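## Task

Take the foam block off the desk and set it in the vacant shelf spot whose shelf-edge label, directly beneath it, reads 743. Every other item must stay on its own shelf, table or counter. The robot must not tip over or finish leaning. The block has to rest there by itself, not be held in place by the robot.

## Robot and tools

ROBOT. A TidyBot++: a wheeled base about 0.54 m long, 0.50 m wide and 0.38 m tall, with one seven-joint arm and a two-finger gripper. The shoulder sits 0.12 m ahead of the base centre, 0.68 m up. Cameras: base_camera (fixed on the base, facing forward) and wrist_camera (looks along the hand). The arm begins folded, hand down, poking up to 0.08 m beyond the base front. A downward-pointing hand reaches at most roughly 0.94 m above the floor, and only near the base. Loose items may get nudged briefly by outside pushes.

FRAMES. Base frame: origin on the floor below the base centre, x ahead, y to the left, z up. hand_pose is reported here; it is the point midway between the finger pads, its z axis running out along the fingers, its y axis the closing direction. Odometry frame = the base frame where the scene began; heading grows to the left, range -3.142 to 3.142. base_tilt is in degrees, positive when leaning forward or right.

execute_actions. Argument actions: a list holding one action or none (none just reports state and pictures). An action may contain base, joints, and optionally speeds; its parts start together. cameras: list of base_camera, wrist_camera or all; omitted/null means all, [] means none.
- base: exactly one key, an offset relative to where the base last reported itself. translate_m: metres, forward positive, -2 to 2. strafe_m: metres sideways, left positive, -2 to 2. rotate_rad: radians, counter-clockwise from above positive, -6.3 to 6.3. A base move that could not finish within about 8.7 s at its top speed is refused.
- joints: one object keyed by joint name, absolute targets in radians (gripper unitless). joint_1_rad any angle (whole arm about vertical; positive is clockwise from above, opposite to rotate_rad). joint_2_rad -2.249 to 2.249 (shoulder). joint_3_rad any angle. joint_4_rad -2.579 to 2.579 (elbow). joint_5_rad any angle. joint_6_rad -2.099 to 2.099 (wrist). joint_7_rad any angle (hand spin; hand down, positive is counter-clockwise from above; at 1.57 the fingers part left-right). gripper_pos 0 (open, pad gap ~85 mm) to 1 (closed); gap ≈ 85 x (1 - gripper_pos) mm. Unbounded joints go the short way, so turn in steps below half a revolution. Done tolerances: ±0.039 for joints 1-4, ±0.056 for 5-7, ±0.03 gripper. Any key left out may keep pushing toward its previous target.
- speeds: caps for this action only; translate_m and strafe_m 0.05-0.5 m/s, rotate_rad 0.1-1.57 rad/s (top values are defaults).
An unknown key or out-of-range number rejects the call and nothing moves. After a result reporting a stop, further movement calls in that same reply are skipped.

ARM GEOMETRY. With joint_1_rad 0, joint_3_rad 3.14, joint_5_rad 0 (near the start pose) the arm stays in the x-z plane. Angles from vertical, forward positive: upper arm (0.42 m) = joint_2_rad; forearm (0.31 m) = joint_2_rad - joint_4_rad; hand (0.31 m to the hand point) = that minus joint_6_rad. Forward reach from the shoulder is the sum of length·sin, height above it the sum of length·cos.

OTHER TOOLS. wait: seconds 0 to 10, commands nothing, returns state and pictures. zoom_image: camera (base_camera or wrist_camera) and region [x0, y0, x1, y1] in pixels from the top-left of that camera's newest full picture, at most 504 x 504; useful for reading lot labels. read_manual: section "licences" only; moves nothing. finished_scene: scene = the current scene's number; ends it for good and reports success, then the next task appears.

RESULTS. base_status and joint_status tell how each motion ended: done; off_target (stopped short, may still push); contact_stop or time_out (target dropped, holding in place); not_followed with "joint command not followed" and a cause line when a self-collision check blocked the arm targets (the gripper part still runs). For the base, done only means the wheels turned enough, even if slipping; a blocked base may read done while far short. on_its_own lists uncommanded motion. motor_effort gives percent of maximum, bracketed value is the peak. joint_positions, hand_pose, base_odometry, base_tilt and Motor temperatures (one per arm joint) follow. ARM HIT flags the arm striking itself or the base. A gripper at 1 reading done holds nothing; off_target means something is between the fingers.

CAUTIONS. Friction leaves joints a bit off target; correct by sending last command + (wanted - read). hand_pose can be a cm or two wrong; trust the images. A held load makes the arm sag; never command a joint to its current reading while holding. Driving while the arm is snagged high (about 0.8 m up) can topple the robot; sideways forces on a raised hand can lift wheels; backing off fixes a slight lean. Big impacts trip a torque fault (arm frozen 10 s). Motors heat while holding; past 60 °C you see MOTOR HOT, at 75 °C an OVER-TEMPERATURE FAULT lets the arm sink. Avoid drops, slams and knocking items off; release the object so it rests on the shelf alone, then pull away before finishing.

Each tool is called after "Call:" as name(argument=value, ...), one argument or row to a line, values as JSON.

## Session

Call:
execute_actions(
  actions=[],
)

Scene clock: 0.00 s.
Motor temperatures (°C, as the motors report them): [29 35 29 33 40 38 41]
base_odometry: x=+0.000 y=+0.000 heading=+0.000 (m, m, rad; odometry frame)
base_tilt: forward=-0.5 right=+0.1 (deg)
base_status: not commanded
joint_positions: joint_1_rad=-0.009 joint_2_rad=-0.307 joint_3_rad=+3.106 joint_4_rad=-2.556 joint_5_rad=+0.046 joint_6_rad=-0.878 joint_7_rad=+1.555 gripper_pos=+0.000
joint_status: not commanded
motor_effort: joint_1_rad=+0 joint_2_rad=-2 joint_3_rad=-1 joint_4_rad=+13 joint_5_rad=+1 joint_6_rad=-1 joint_7_rad=-1 (%)
hand_pose: x=+0.2409 y=-0.0057 z=+0.5744 quat_wxyz=(+0.023, +0.999, +0.028, +0.007) (m; base frame)
pictures: base_camera, wrist_camera
Images, in order (width x height): base_camera 644x364, wrist_camera 644x476.

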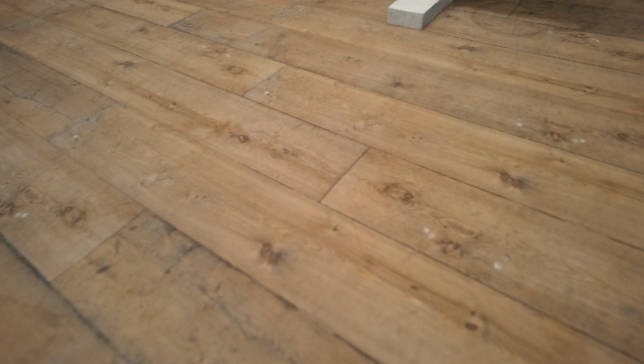

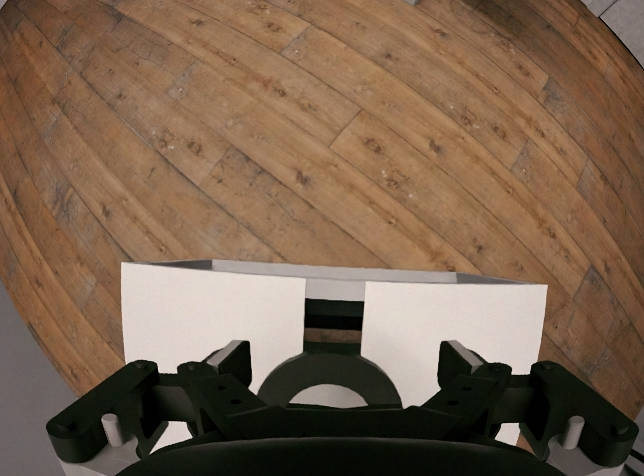

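Call:
execute_actions(
  actions=[
    {"joints":{"joint_6_rad":0.5}},
  ],
  cameras=["wrist_camera"],
)

Scene clock: 1.70 s.
Motor temperatures (°C, as the motors report them): [29 35 29 33 40 38 41]
base_odometry: x=+0.000 y=+0.000 heading=+0.000 (m, m, rad; odometry frame)
base_tilt: forward=-0.5 right=+0.1 (deg)
base_status: not commanded
joint_positions: joint_1_rad=-0.009 joint_2_rad=-0.307 joint_3_rad=+3.106 joint_4_rad=-2.556 joint_5_rad=+0.046 joint_6_rad=+0.499 joint_7_rad=+1.555 gripper_pos=+0.000
joint_status: all done
motor_effort: joint_1_rad=+0(0) joint_2_rad=-8(8) joint_3_rad=-1(1) joint_4_rad=+18(18) joint_5_rad=+1(1) joint_6_rad=+8(8) joint_7_rad=-1(1) (%)
hand_pose: x=+0.5418 y=+0.0278 z=+0.8296 quat_wxyz=(-0.010, +0.767, +0.036, +0.640) (m; base frame)
pictures: wrist_camera
Images, in order (width x height): wrist_camera 644x476.

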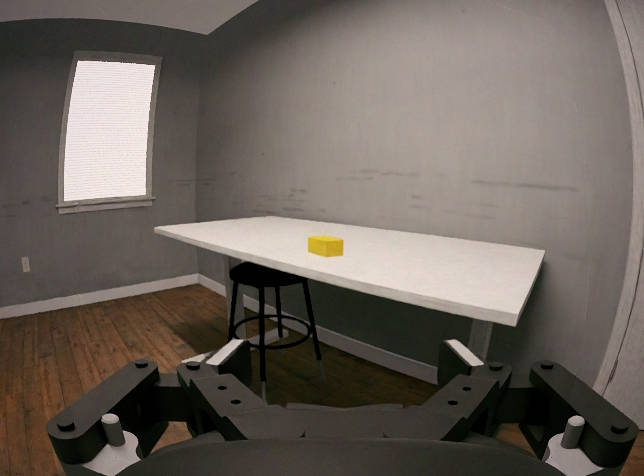

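Call:
zoom_image(
  camera="wrist_camera",
  region=[240, 190, 420, 310],
)

Call:
execute_actions(
  actions=[
    {"joints":{"joint_1_rad":-2.2}},
  ],
  cameras=["wrist_camera"],
)

Region (240, 190, 420, 310) of wrist_camera's 644x476 image, scaled by 2.800.

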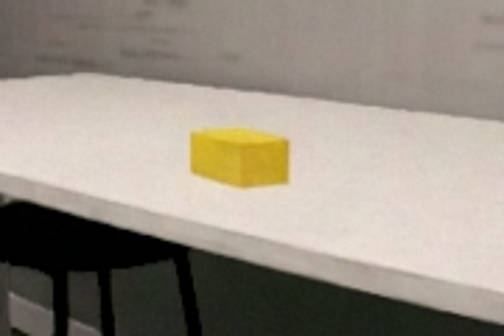

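Scene clock: 5.00 s.
Motor temperatures (°C, as the motors report them): [29 35 29 33 40 38 41]
base_odometry: x=+0.000 y=+0.000 heading=+0.000 (m, m, rad; odometry frame)
base_tilt: forward=-0.5 right=+0.2 (deg)
base_status: not commanded
joint_positions: joint_1_rad=-2.189 joint_2_rad=-0.307 joint_3_rad=+3.106 joint_4_rad=-2.556 joint_5_rad=+0.046 joint_6_rad=+0.499 joint_7_rad=+1.555 gripper_pos=+0.000
joint_status: all done
motor_effort: joint_1_rad=+0(1) joint_2_rad=-8(8) joint_3_rad=-1(0) joint_4_rad=+18(19) joint_5_rad=+1(0) joint_6_rad=+8(8) joint_7_rad=-1(1) (%)
hand_pose: x=-0.1458 y=+0.3307 z=+0.8296 quat_wxyz=(-0.572, +0.322, +0.697, +0.287) (m; base frame)
pictures: wrist_camera
Images, in order (width x height): wrist_camera 644x476.

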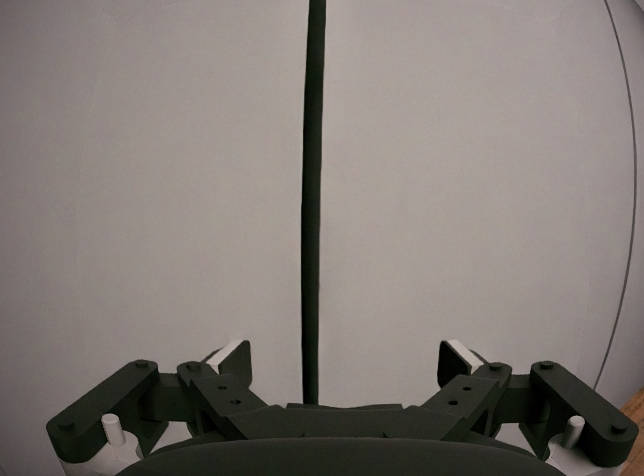

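Call:
execute_actions(
  actions=[
    {"joints":{"joint_1_rad":-3.9,"joint_2_rad":-0.55,"joint_6_rad":0.3}},
  ],
  cameras=["wrist_camera"],
)

Scene clock: 8.00 s.
Motor temperatures (°C, as the motors report them): [29 35 29 33 40 38 41]
base_odometry: x=+0.000 y=+0.000 heading=+0.000 (m, m, rad; odometry frame)
base_tilt: forward=-0.4 right=+0.1 (deg)
base_status: not commanded
joint_positions: joint_1_rad=-3.889 joint_2_rad=-0.528 joint_3_rad=+3.106 joint_4_rad=-2.556 joint_5_rad=+0.046 joint_6_rad=+0.327 joint_7_rad=+1.555 gripper_pos=+0.000
joint_status: all done
motor_effort: joint_1_rad=+0(1) joint_2_rad=-2(8) joint_3_rad=-1(0) joint_4_rad=+20(20) joint_5_rad=+0(0) joint_6_rad=+8(8) joint_7_rad=-1(1) (%)
hand_pose: x=-0.1441 y=-0.2721 z=+0.8658 quat_wxyz=(-0.614, -0.305, +0.687, -0.240) (m; base frame)
pictures: wrist_camera
Images, in order (width x height): wrist_camera 644x476.

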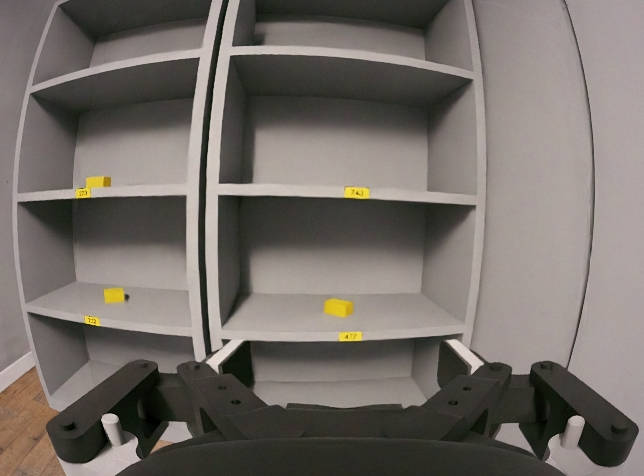

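Call:
zoom_image(
  camera="wrist_camera",
  region=[300, 150, 420, 240],
)

Region (300, 150, 420, 240) of wrist_camera's 644x476 image, scaled by 4.200; it fills the top 378 rows of this view, and the rest is white.

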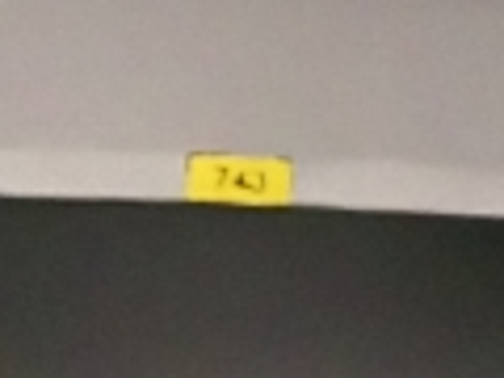

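Call:
execute_actions(
  actions=[
    {"base":{"translate_m":0.2},"joints":{"joint_1_rad":-6.283,"joint_2_rad":0.3,"joint_3_rad":3.14,"joint_4_rad":-1.0,"joint_5_rad":0,"joint_6_rad":-1.3}},
  ],
)

Scene clock: 11.87 s.
Motor temperatures (°C, as the motors report them): [29 35 29 33 40 38 41]
base_odometry: x=+0.200 y=+0.000 heading=-0.001 (m, m, rad; odometry frame)
base_tilt: forward=-0.4 right=+0.1 (deg)
base_status: done
joint_positions: joint_1_rad=-6.278 joint_2_rad=+0.280 joint_3_rad=+3.119 joint_4_rad=-1.017 joint_5_rad=+0.034 joint_6_rad=-1.274 joint_7_rad=+1.555 gripper_pos=+0.000
joint_status: all done
motor_effort: joint_1_rad=+0(1) joint_2_rad=-28(29) joint_3_rad=-1(2) joint_4_rad=+19(22) joint_5_rad=+0(1) joint_6_rad=+4(9) joint_7_rad=-1(1) (%)
hand_pose: x=+0.7059 y=-0.0008 z=+0.9093 quat_wxyz=(-0.010, -0.960, +0.001, -0.281) (m; base frame)
pictures: base_camera, wrist_camera
Images, in order (width x height): base_camera 644x364, wrist_camera 644x476.

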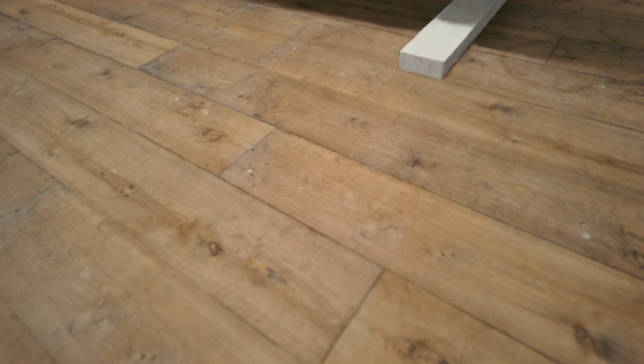

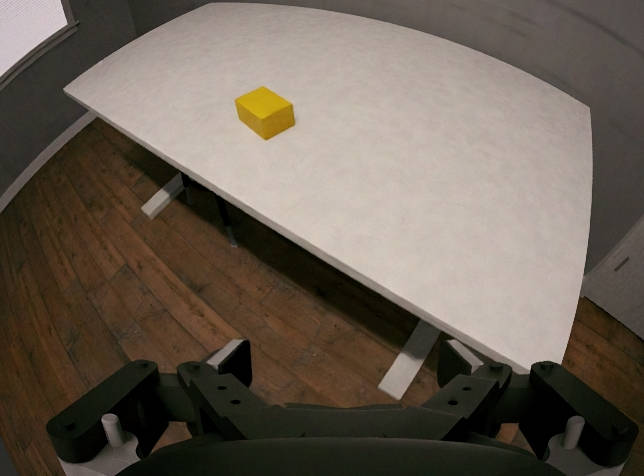

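Call:
execute_actions(
  actions=[
    {"base":{"translate_m":0.35},"joints":{"joint_1_rad":-6.113,"joint_2_rad":0.58,"joint_3_rad":3.16,"joint_4_rad":-1.06,"joint_5_rad":-0.74,"joint_6_rad":-1.06,"joint_7_rad":2.75}},
  ],
)

Scene clock: 14.27 s.
Motor temperatures (°C, as the motors report them): [29 35 29 33 40 38 41]
base_odometry: x=+0.550 y=-0.001 heading=-0.001 (m, m, rad; odometry frame)
base_tilt: forward=-0.4 right=+0.0 (deg)
base_status: done
joint_positions: joint_1_rad=-6.122 joint_2_rad=+0.589 joint_3_rad=+3.143 joint_4_rad=-1.047 joint_5_rad=-0.711 joint_6_rad=-1.080 joint_7_rad=+2.729 gripper_pos=+0.000
joint_status: all done
motor_effort: joint_1_rad=+0(2) joint_2_rad=-40(44) joint_3_rad=-3(4) joint_4_rad=+20(20) joint_5_rad=-5(5) joint_6_rad=+2(4) joint_7_rad=+0(0) (%)
hand_pose: x=+0.8194 y=+0.0686 z=+0.7942 quat_wxyz=(+0.143, -0.851, -0.354, -0.361) (m; base frame)
pictures: base_camera, wrist_camera
Images, in order (width x height): base_camera 644x364, wrist_camera 644x476.

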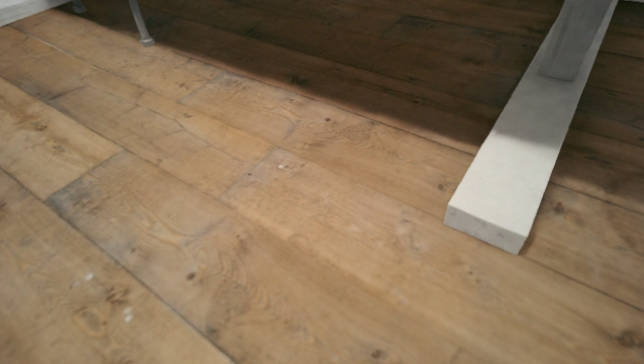

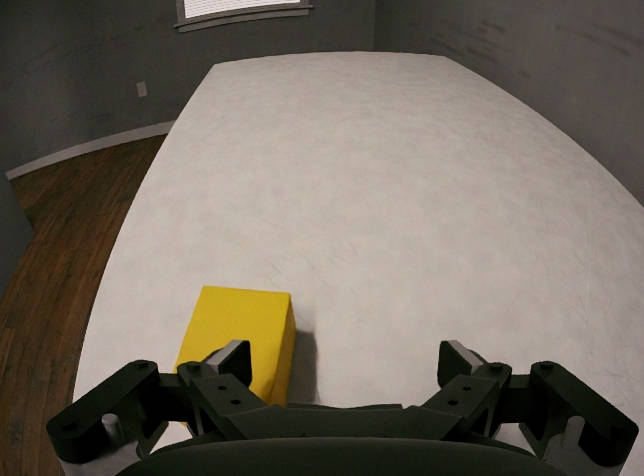

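Call:
execute_actions(
  actions=[
    {"base":{"translate_m":-0.085},"joints":{"joint_2_rad":0.55},"speeds":{"translate_m":0.1}},
  ],
  cameras=["wrist_camera"],
)

Scene clock: 15.70 s.
Motor temperatures (°C, as the motors report them): [29 35 29 33 40 38 41]
base_odometry: x=+0.465 y=+0.000 heading=-0.001 (m, m, rad; odometry frame)
base_tilt: forward=-0.5 right=+0.1 (deg)
base_status: done
joint_positions: joint_1_rad=-6.122 joint_2_rad=+0.561 joint_3_rad=+3.143 joint_4_rad=-1.048 joint_5_rad=-0.711 joint_6_rad=-1.080 joint_7_rad=+2.729 gripper_pos=+0.000
joint_status: all done
motor_effort: joint_1_rad=+0(1) joint_2_rad=-38(43) joint_3_rad=-3(4) joint_4_rad=+19(21) joint_5_rad=-5(5) joint_6_rad=+2(3) joint_7_rad=-1(1) (%)
hand_pose: x=+0.8159 y=+0.0691 z=+0.8127 quat_wxyz=(+0.136, -0.846, -0.357, -0.372) (m; base frame)
pictures: wrist_camera
Images, in order (width x height): wrist_camera 644x476.

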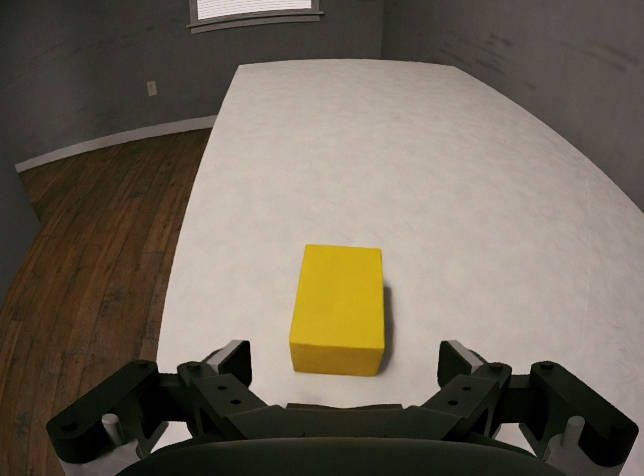

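Call:
execute_actions(
  actions=[
    {"base":{"strafe_m":0.035},"joints":{"joint_2_rad":0.675,"joint_4_rad":-0.975}},
  ],
  cameras=["wrist_camera"],
)

Scene clock: 17.00 s.
Motor temperatures (°C, as the motors report them): [29 35 29 33 40 38 41]
base_odometry: x=+0.465 y=+0.035 heading=-0.001 (m, m, rad; odometry frame)
base_tilt: forward=-0.4 right=+0.1 (deg)
base_status: done
joint_positions: joint_1_rad=-6.119 joint_2_rad=+0.670 joint_3_rad=+3.144 joint_4_rad=-0.988 joint_5_rad=-0.711 joint_6_rad=-1.080 joint_7_rad=+2.729 gripper_pos=+0.000
joint_status: all done
motor_effort: joint_1_rad=+0(3) joint_2_rad=-41(44) joint_3_rad=-3(4) joint_4_rad=+19(19) joint_5_rad=-5(5) joint_6_rad=+1(3) joint_7_rad=+0(0) (%)
hand_pose: x=+0.8419 y=+0.0618 z=+0.7639 quat_wxyz=(+0.147, -0.855, -0.350, -0.353) (m; base frame)
pictures: wrist_camera
Images, in order (width x height): wrist_camera 644x476.

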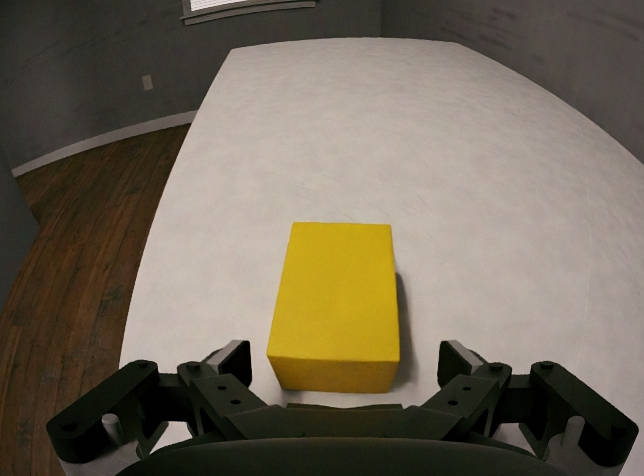

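Call:
execute_actions(
  actions=[
    {"base":{"strafe_m":0.037},"joints":{"joint_2_rad":0.765,"joint_4_rad":-0.885}},
  ],
  cameras=["wrist_camera"],
)

Scene clock: 18.13 s.
Motor temperatures (°C, as the motors report them): [29 35 29 33 40 38 41]
base_odometry: x=+0.466 y=+0.072 heading=-0.001 (m, m, rad; odometry frame)
base_tilt: forward=-0.5 right=+0.1 (deg)
base_status: done
joint_positions: joint_1_rad=-6.120 joint_2_rad=+0.754 joint_3_rad=+3.145 joint_4_rad=-0.897 joint_5_rad=-0.711 joint_6_rad=-1.080 joint_7_rad=+2.729 gripper_pos=+0.000
joint_status: all done
motor_effort: joint_1_rad=+0(4) joint_2_rad=-43(46) joint_3_rad=-4(5) joint_4_rad=+19(20) joint_5_rad=-5(6) joint_6_rad=+1(2) joint_7_rad=-1(1) (%)
hand_pose: x=+0.8698 y=+0.0571 z=+0.7441 quat_wxyz=(+0.145, -0.854, -0.351, -0.356) (m; base frame)
pictures: wrist_camera
Images, in order (width x height): wrist_camera 644x476.

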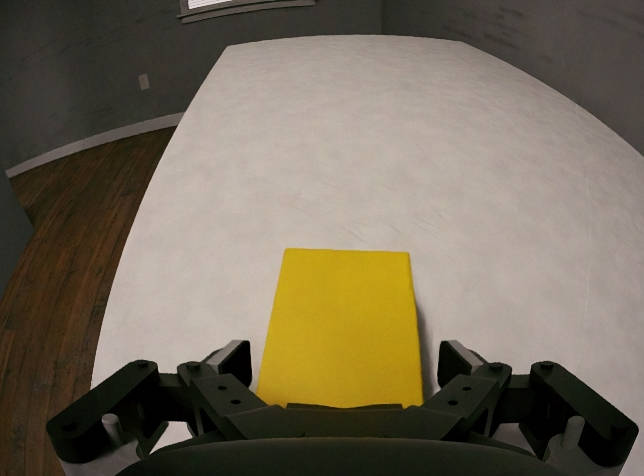

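Call:
execute_actions(
  actions=[
    {"joints":{"gripper_pos":1}},
  ],
  cameras=["wrist_camera"],
)

Call:
execute_actions(
  actions=[
    {"joints":{"joint_2_rad":0.45}},
  ],
  cameras=["wrist_camera"],
)

Scene clock: 19.27 s.
Motor temperatures (°C, as the motors report them): [29 35 29 33 40 38 41]
base_odometry: x=+0.465 y=+0.072 heading=-0.001 (m, m, rad; odometry frame)
base_tilt: forward=-0.4 right=+0.1 (deg)
base_status: not commanded
joint_positions: joint_1_rad=-6.119 joint_2_rad=+0.754 joint_3_rad=+3.145 joint_4_rad=-0.894 joint_5_rad=-0.711 joint_6_rad=-1.079 joint_7_rad=+2.729 gripper_pos=+0.391
joint_status: gripper_pos off_target (ended at +0.391, target +1.000)
motor_effort: joint_1_rad=+0(3) joint_2_rad=-43(45) joint_3_rad=-4(4) joint_4_rad=+19(20) joint_5_rad=-5(5) joint_6_rad=+2(2) joint_7_rad=+0(1) (%)
hand_pose: x=+0.8706 y=+0.0566 z=+0.7453 quat_wxyz=(+0.144, -0.854, -0.351, -0.357) (m; base frame)
pictures: wrist_camera
Images, in order (width x height): wrist_camera 644x476.

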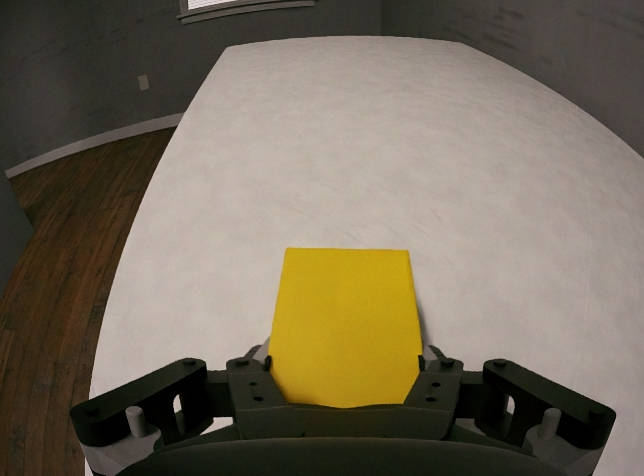

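Scene clock: 20.93 s.
Motor temperatures (°C, as the motors report them): [29 35 29 33 40 38 41]
base_odometry: x=+0.465 y=+0.072 heading=-0.001 (m, m, rad; odometry frame)
base_tilt: forward=-0.5 right=+0.0 (deg)
base_status: not commanded
joint_positions: joint_1_rad=-6.119 joint_2_rad=+0.445 joint_3_rad=+3.145 joint_4_rad=-0.889 joint_5_rad=-0.711 joint_6_rad=-1.079 joint_7_rad=+2.729 gripper_pos=+0.391
joint_status: all done
motor_effort: joint_1_rad=+0(0) joint_2_rad=-35(48) joint_3_rad=-3(4) joint_4_rad=+20(20) joint_5_rad=-5(6) joint_6_rad=+5(4) joint_7_rad=-1(0) (%)
hand_pose: x=+0.8180 y=+0.0653 z=+0.9677 quat_wxyz=(+0.066, -0.792, -0.378, -0.475) (m; base frame)
pictures: wrist_camera
Images, in order (width x height): wrist_camera 644x476.

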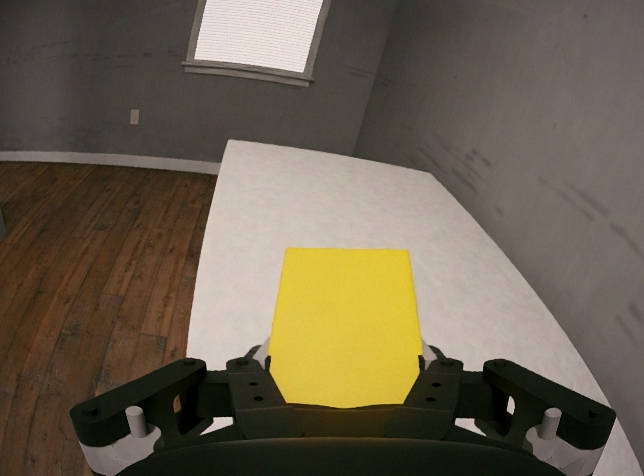

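Call:
execute_actions(
  actions=[
    {"base":{"rotate_rad":-2.25},"joints":{"joint_1_rad":-6.29,"joint_2_rad":-0.4,"joint_4_rad":-2.2,"joint_5_rad":0.03,"joint_6_rad":0.0,"joint_7_rad":1.55}},
  ],
)

Call:
execute_actions(
  actions=[
    {"base":{"strafe_m":-0.3}},
  ],
)

Scene clock: 24.07 s.
Motor temperatures (°C, as the motors report them): [29 35 29 33 40 38 41]
base_odometry: x=+0.465 y=+0.072 heading=-2.251 (m, m, rad; odometry frame)
base_tilt: forward=-0.5 right=+0.2 (deg)
base_status: done
joint_positions: joint_1_rad=-6.277 joint_2_rad=-0.382 joint_3_rad=+3.157 joint_4_rad=-2.189 joint_5_rad=-0.005 joint_6_rad=-0.028 joint_7_rad=+1.584 gripper_pos=+0.391
joint_status: all done
motor_effort: joint_1_rad=+0(5) joint_2_rad=-8(38) joint_3_rad=-1(4) joint_4_rad=+22(22) joint_5_rad=+0(4) joint_6_rad=+8(9) joint_7_rad=-1(1) (%)
hand_pose: x=+0.5683 y=-0.0094 z=+0.9175 quat_wxyz=(-0.006, -0.794, +0.007, -0.608) (m; base frame)
pictures: base_camera, wrist_camera
Images, in order (width x height): base_camera 644x364, wrist_camera 644x476.

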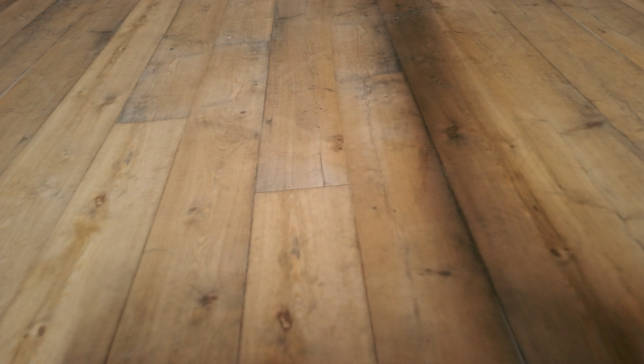

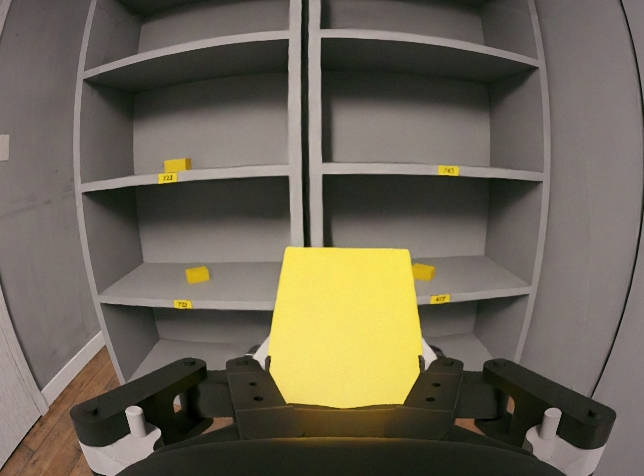

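Scene clock: 25.97 s.
Motor temperatures (°C, as the motors report them): [29 35 29 33 40 38 41]
base_odometry: x=+0.232 y=+0.261 heading=-2.251 (m, m, rad; odometry frame)
base_tilt: forward=-0.5 right=+0.1 (deg)
base_status: done
joint_positions: joint_1_rad=-6.279 joint_2_rad=-0.382 joint_3_rad=+3.158 joint_4_rad=-2.189 joint_5_rad=-0.005 joint_6_rad=-0.028 joint_7_rad=+1.584 gripper_pos=+0.391
joint_status: not commanded
motor_effort: joint_1_rad=+0(1) joint_2_rad=-7(9) joint_3_rad=-1(1) joint_4_rad=+21(21) joint_5_rad=+0(0) joint_6_rad=+9(8) joint_7_rad=-1(0) (%)
hand_pose: x=+0.5684 y=-0.0084 z=+0.9175 quat_wxyz=(-0.006, -0.794, +0.006, -0.608) (m; base frame)
pictures: base_camera, wrist_camera
Images, in order (width x height): base_camera 644x364, wrist_camera 644x476.

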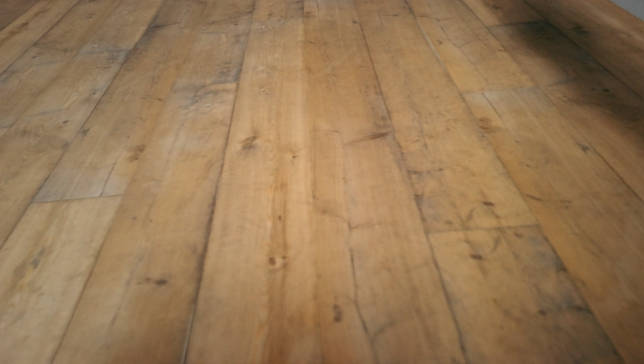

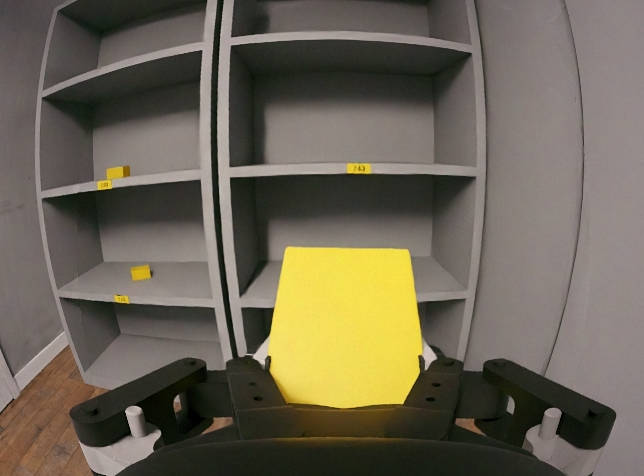

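Call:
execute_actions(
  actions=[
    {"base":{"translate_m":0.45},"joints":{"joint_2_rad":0.21,"joint_4_rad":-0.68,"joint_6_rad":-1.49}},
  ],
)

Scene clock: 28.73 s.
Motor temperatures (°C, as the motors report them): [29 35 29 33 40 38 41]
base_odometry: x=-0.051 y=-0.089 heading=-2.252 (m, m, rad; odometry frame)
base_tilt: forward=-0.4 right=+0.0 (deg)
base_status: done
joint_positions: joint_1_rad=-6.280 joint_2_rad=+0.189 joint_3_rad=+3.158 joint_4_rad=-0.695 joint_5_rad=-0.005 joint_6_rad=-1.467 joint_7_rad=+1.584 gripper_pos=+0.391
joint_status: all done
motor_effort: joint_1_rad=+0(1) joint_2_rad=-24(25) joint_3_rad=-1(1) joint_4_rad=+17(22) joint_5_rad=+0(0) joint_6_rad=+6(8) joint_7_rad=-1(1) (%)
hand_pose: x=+0.6627 y=-0.0064 z=+1.0752 quat_wxyz=(-0.005, -0.923, +0.002, -0.385) (m; base frame)
pictures: base_camera, wrist_camera
Images, in order (width x height): base_camera 644x364, wrist_camera 644x476.

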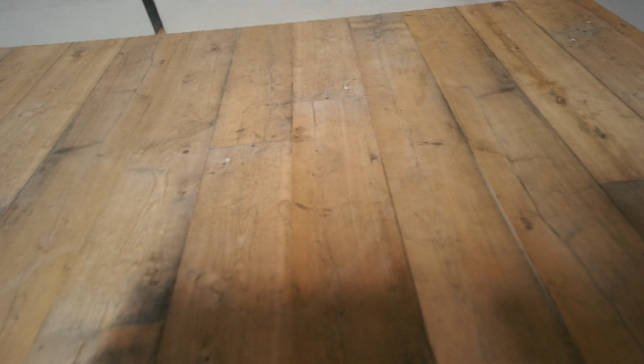

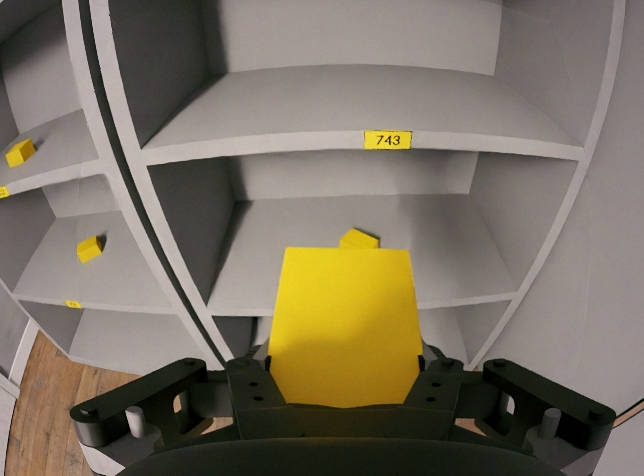

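Call:
execute_actions(
  actions=[
    {"base":{"strafe_m":-0.085}},
  ],
  cameras=[],
)

Call:
execute_actions(
  actions=[
    {"base":{"translate_m":0.25}},
  ],
)

Scene clock: 30.03 s.
Motor temperatures (°C, as the motors report them): [29 35 29 33 40 38 41]
base_odometry: x=-0.117 y=-0.035 heading=-2.251 (m, m, rad; odometry frame)
base_tilt: forward=-0.5 right=+0.0 (deg)
base_status: done
joint_positions: joint_1_rad=-6.282 joint_2_rad=+0.192 joint_3_rad=+3.158 joint_4_rad=-0.695 joint_5_rad=-0.002 joint_6_rad=-1.467 joint_7_rad=+1.584 gripper_pos=+0.391
joint_status: not commanded
motor_effort: joint_1_rad=+0(3) joint_2_rad=-24(25) joint_3_rad=-1(3) joint_4_rad=+18(18) joint_5_rad=+0(1) joint_6_rad=+6(6) joint_7_rad=+0(1) (%)
hand_pose: x=+0.6635 y=-0.0060 z=+1.0738 quat_wxyz=(-0.006, -0.923, +0.001, -0.384) (m; base frame)
pictures: none
No camera images: the call's "cameras" was empty. Leave "cameras" out to get every camera's image.

Scene clock: 31.80 s.
Motor temperatures (°C, as the motors report them): [29 35 29 33 40 38 41]
base_odometry: x=-0.275 y=-0.230 heading=-2.252 (m, m, rad; odometry frame)
base_tilt: forward=-0.5 right=+0.1 (deg)
base_status: done
joint_positions: joint_1_rad=-6.282 joint_2_rad=+0.212 joint_3_rad=+3.158 joint_4_rad=-0.694 joint_5_rad=-0.001 joint_6_rad=-1.469 joint_7_rad=+1.584 gripper_pos=+0.391
joint_status: not commanded
motor_effort: joint_1_rad=+0(0) joint_2_rad=-26(28) joint_3_rad=-1(1) joint_4_rad=+16(18) joint_5_rad=+0(1) joint_6_rad=+5(7) joint_7_rad=-1(0) (%)
hand_pose: x=+0.6712 y=-0.0061 z=+1.0628 quat_wxyz=(-0.006, -0.927, +0.001, -0.374) (m; base frame)
pictures: base_camera, wrist_camera
Images, in order (width x height): base_camera 644x364, wrist_camera 644x476.

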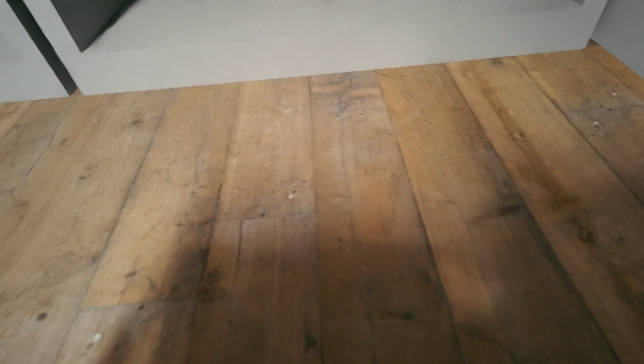

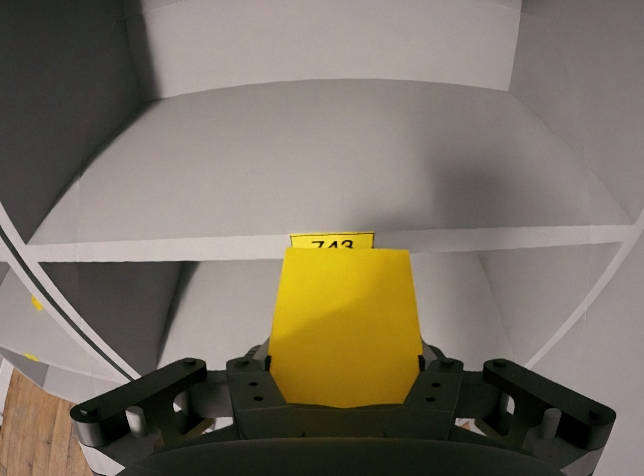

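Call:
execute_actions(
  actions=[
    {"base":{"translate_m":0.26},"joints":{"joint_2_rad":0.17},"speeds":{"translate_m":0.2}},
  ],
)

Call:
execute_actions(
  actions=[
    {"joints":{"joint_4_rad":-0.83,"joint_6_rad":-1.33}},
  ],
  cameras=["wrist_camera"],
)

Scene clock: 33.97 s.
Motor temperatures (°C, as the motors report them): [29 35 29 33 40 38 41]
base_odometry: x=-0.439 y=-0.432 heading=-2.252 (m, m, rad; odometry frame)
base_tilt: forward=-0.4 right=+0.1 (deg)
base_status: done
joint_positions: joint_1_rad=-6.282 joint_2_rad=+0.174 joint_3_rad=+3.158 joint_4_rad=-0.690 joint_5_rad=-0.001 joint_6_rad=-1.469 joint_7_rad=+1.584 gripper_pos=+0.391
joint_status: all done
motor_effort: joint_1_rad=+0(1) joint_2_rad=-25(27) joint_3_rad=-1(2) joint_4_rad=+18(18) joint_5_rad=+0(0) joint_6_rad=+7(6) joint_7_rad=-1(1) (%)
hand_pose: x=+0.6563 y=-0.0061 z=+1.0849 quat_wxyz=(-0.006, -0.920, +0.001, -0.393) (m; base frame)
pictures: base_camera, wrist_camera
Images, in order (width x height): base_camera 644x364, wrist_camera 644x476.

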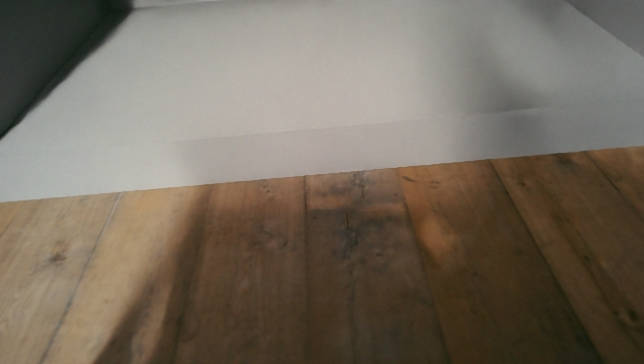

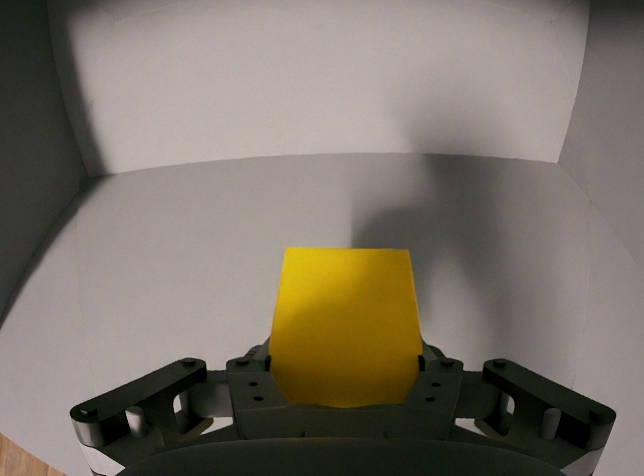

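Scene clock: 35.03 s.
Motor temperatures (°C, as the motors report them): [29 35 29 33 40 38 41]
base_odometry: x=-0.439 y=-0.432 heading=-2.252 (m, m, rad; odometry frame)
base_tilt: forward=-0.5 right=+0.1 (deg)
base_status: not commanded
joint_positions: joint_1_rad=-6.282 joint_2_rad=+0.174 joint_3_rad=+3.158 joint_4_rad=-0.821 joint_5_rad=-0.001 joint_6_rad=-1.356 joint_7_rad=+1.584 gripper_pos=+0.391
joint_status: all done
motor_effort: joint_1_rad=+0(0) joint_2_rad=-24(26) joint_3_rad=-1(1) joint_4_rad=+18(18) joint_5_rad=+1(0) joint_6_rad=+6(6) joint_7_rad=-1(1) (%)
hand_pose: x=+0.6771 y=-0.0065 z=+1.0481 quat_wxyz=(-0.006, -0.923, +0.001, -0.385) (m; base frame)
pictures: wrist_camera
Images, in order (width x height): wrist_camera 644x476.

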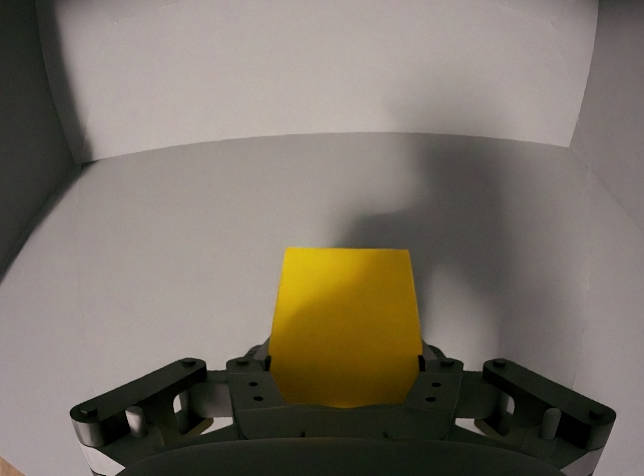

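Call:
execute_actions(
  actions=[
    {"joints":{"joint_4_rad":-0.91,"joint_6_rad":-1.25}},
  ],
  cameras=["wrist_camera"],
)

Scene clock: 35.93 s.
Motor temperatures (°C, as the motors report them): [29 35 29 33 40 38 41]
base_odometry: x=-0.439 y=-0.432 heading=-2.252 (m, m, rad; odometry frame)
base_tilt: forward=-0.4 right=+0.1 (deg)
base_status: not commanded
joint_positions: joint_1_rad=-6.282 joint_2_rad=+0.174 joint_3_rad=+3.158 joint_4_rad=-0.901 joint_5_rad=-0.001 joint_6_rad=-1.277 joint_7_rad=+1.584 gripper_pos=+0.391
joint_status: all done
motor_effort: joint_1_rad=-1(0) joint_2_rad=-25(27) joint_3_rad=-1(1) joint_4_rad=+19(20) joint_5_rad=+0(0) joint_6_rad=+7(6) joint_7_rad=+0(1) (%)
hand_pose: x=+0.6897 y=-0.0068 z=+1.0262 quat_wxyz=(-0.006, -0.923, +0.001, -0.384) (m; base frame)
pictures: wrist_camera
Images, in order (width x height): wrist_camera 644x476.

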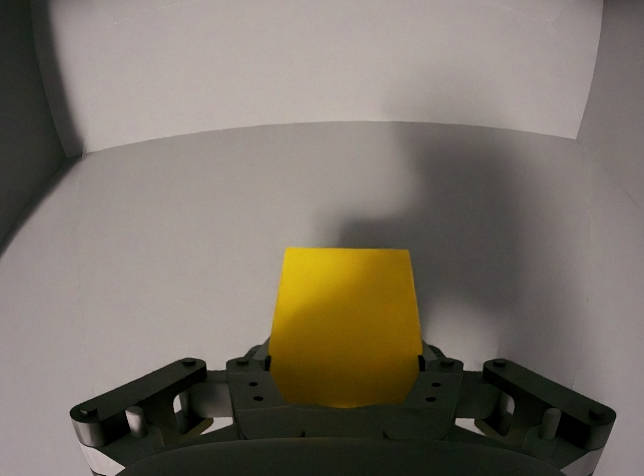

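Call:
execute_actions(
  actions=[
    {"joints":{"joint_4_rad":-0.97,"joint_6_rad":-1.19}},
  ],
  cameras=["wrist_camera"],
)

Scene clock: 36.93 s.
Motor temperatures (°C, as the motors report them): [29 35 29 33 40 38 41]
base_odometry: x=-0.439 y=-0.432 heading=-2.252 (m, m, rad; odometry frame)
base_tilt: forward=-0.5 right=+0.1 (deg)
base_status: not commanded
joint_positions: joint_1_rad=-6.282 joint_2_rad=+0.173 joint_3_rad=+3.158 joint_4_rad=-0.956 joint_5_rad=-0.001 joint_6_rad=-1.213 joint_7_rad=+1.584 gripper_pos=+0.391
joint_status: all done
motor_effort: joint_1_rad=+0(0) joint_2_rad=-24(28) joint_3_rad=-1(1) joint_4_rad=+19(20) joint_5_rad=+0(0) joint_6_rad=+5(5) joint_7_rad=-1(1) (%)
hand_pose: x=+0.6991 y=-0.0070 z=+1.0136 quat_wxyz=(-0.006, -0.921, +0.001, -0.389) (m; base frame)
pictures: wrist_camera
Images, in order (width x height): wrist_camera 644x476.

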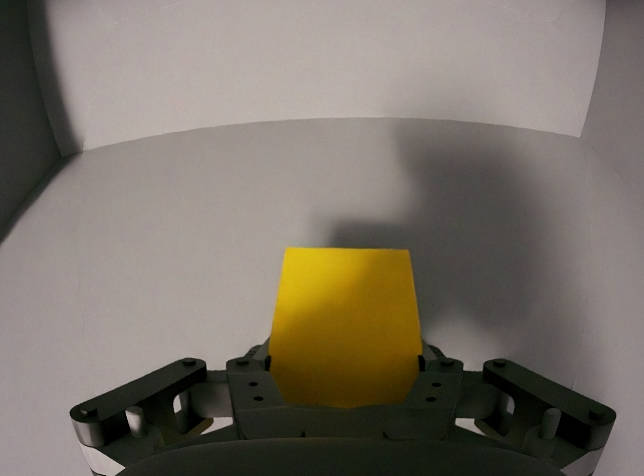

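Signs of light contact. Release.

Call:
execute_actions(
  actions=[
    {"joints":{"gripper_pos":0}},
  ],
  cameras=["wrist_camera"],
)

Call:
execute_actions(
  actions=[
    {"base":{"translate_m":-0.25},"joints":{"joint_2_rad":0.1}},
  ],
  cameras=["wrist_camera"],
)

Scene clock: 38.07 s.
Motor temperatures (°C, as the motors report them): [29 35 29 33 40 38 41]
base_odometry: x=-0.439 y=-0.432 heading=-2.252 (m, m, rad; odometry frame)
base_tilt: forward=-0.4 right=+0.1 (deg)
base_status: not commanded
joint_positions: joint_1_rad=-6.282 joint_2_rad=+0.173 joint_3_rad=+3.158 joint_4_rad=-0.956 joint_5_rad=-0.001 joint_6_rad=-1.213 joint_7_rad=+1.584 gripper_pos=+0.000
joint_status: all done
motor_effort: joint_1_rad=+0(0) joint_2_rad=-25(26) joint_3_rad=-1(1) joint_4_rad=+19(20) joint_5_rad=+0(0) joint_6_rad=+5(6) joint_7_rad=-1(1) (%)
hand_pose: x=+0.6991 y=-0.0070 z=+1.0135 quat_wxyz=(-0.006, -0.921, +0.001, -0.389) (m; base frame)
pictures: wrist_camera
Images, in order (width x height): wrist_camera 644x476.

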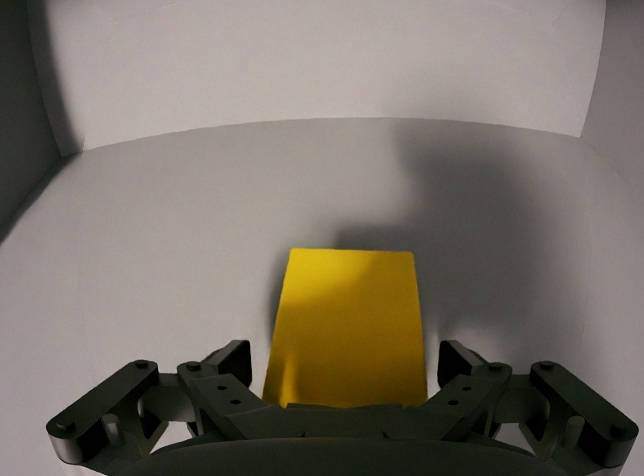

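Scene clock: 39.90 s.
Motor temperatures (°C, as the motors report them): [29 35 29 33 40 38 41]
base_odometry: x=-0.281 y=-0.237 heading=-2.252 (m, m, rad; odometry frame)
base_tilt: forward=-0.5 right=+0.1 (deg)
base_status: done
joint_positions: joint_1_rad=-6.284 joint_2_rad=+0.101 joint_3_rad=+3.158 joint_4_rad=-0.960 joint_5_rad=+0.001 joint_6_rad=-1.212 joint_7_rad=+1.584 gripper_pos=+0.000
joint_status: all done
motor_effort: joint_1_rad=-1(1) joint_2_rad=-21(31) joint_3_rad=-1(0) joint_4_rad=+18(20) joint_5_rad=+0(1) joint_6_rad=+6(6) joint_7_rad=-1(1) (%)
hand_pose: x=+0.6736 y=-0.0067 z=+1.0528 quat_wxyz=(-0.007, -0.907, +0.001, -0.421) (m; base frame)
pictures: wrist_camera
Images, in order (width x height): wrist_camera 644x476.

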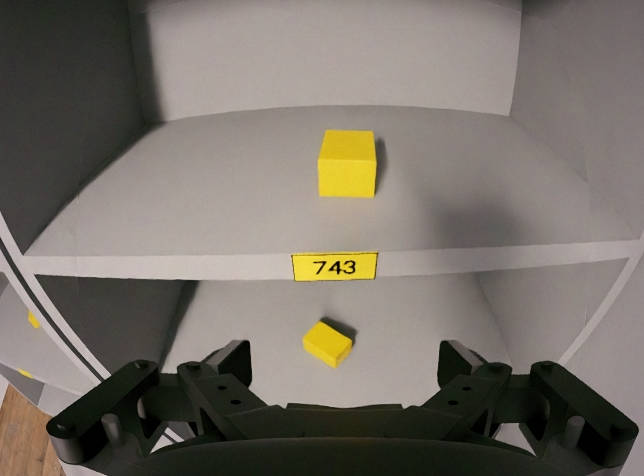

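Call:
finished_scene(
  scene=1,
)

The scene is finished: the task was done.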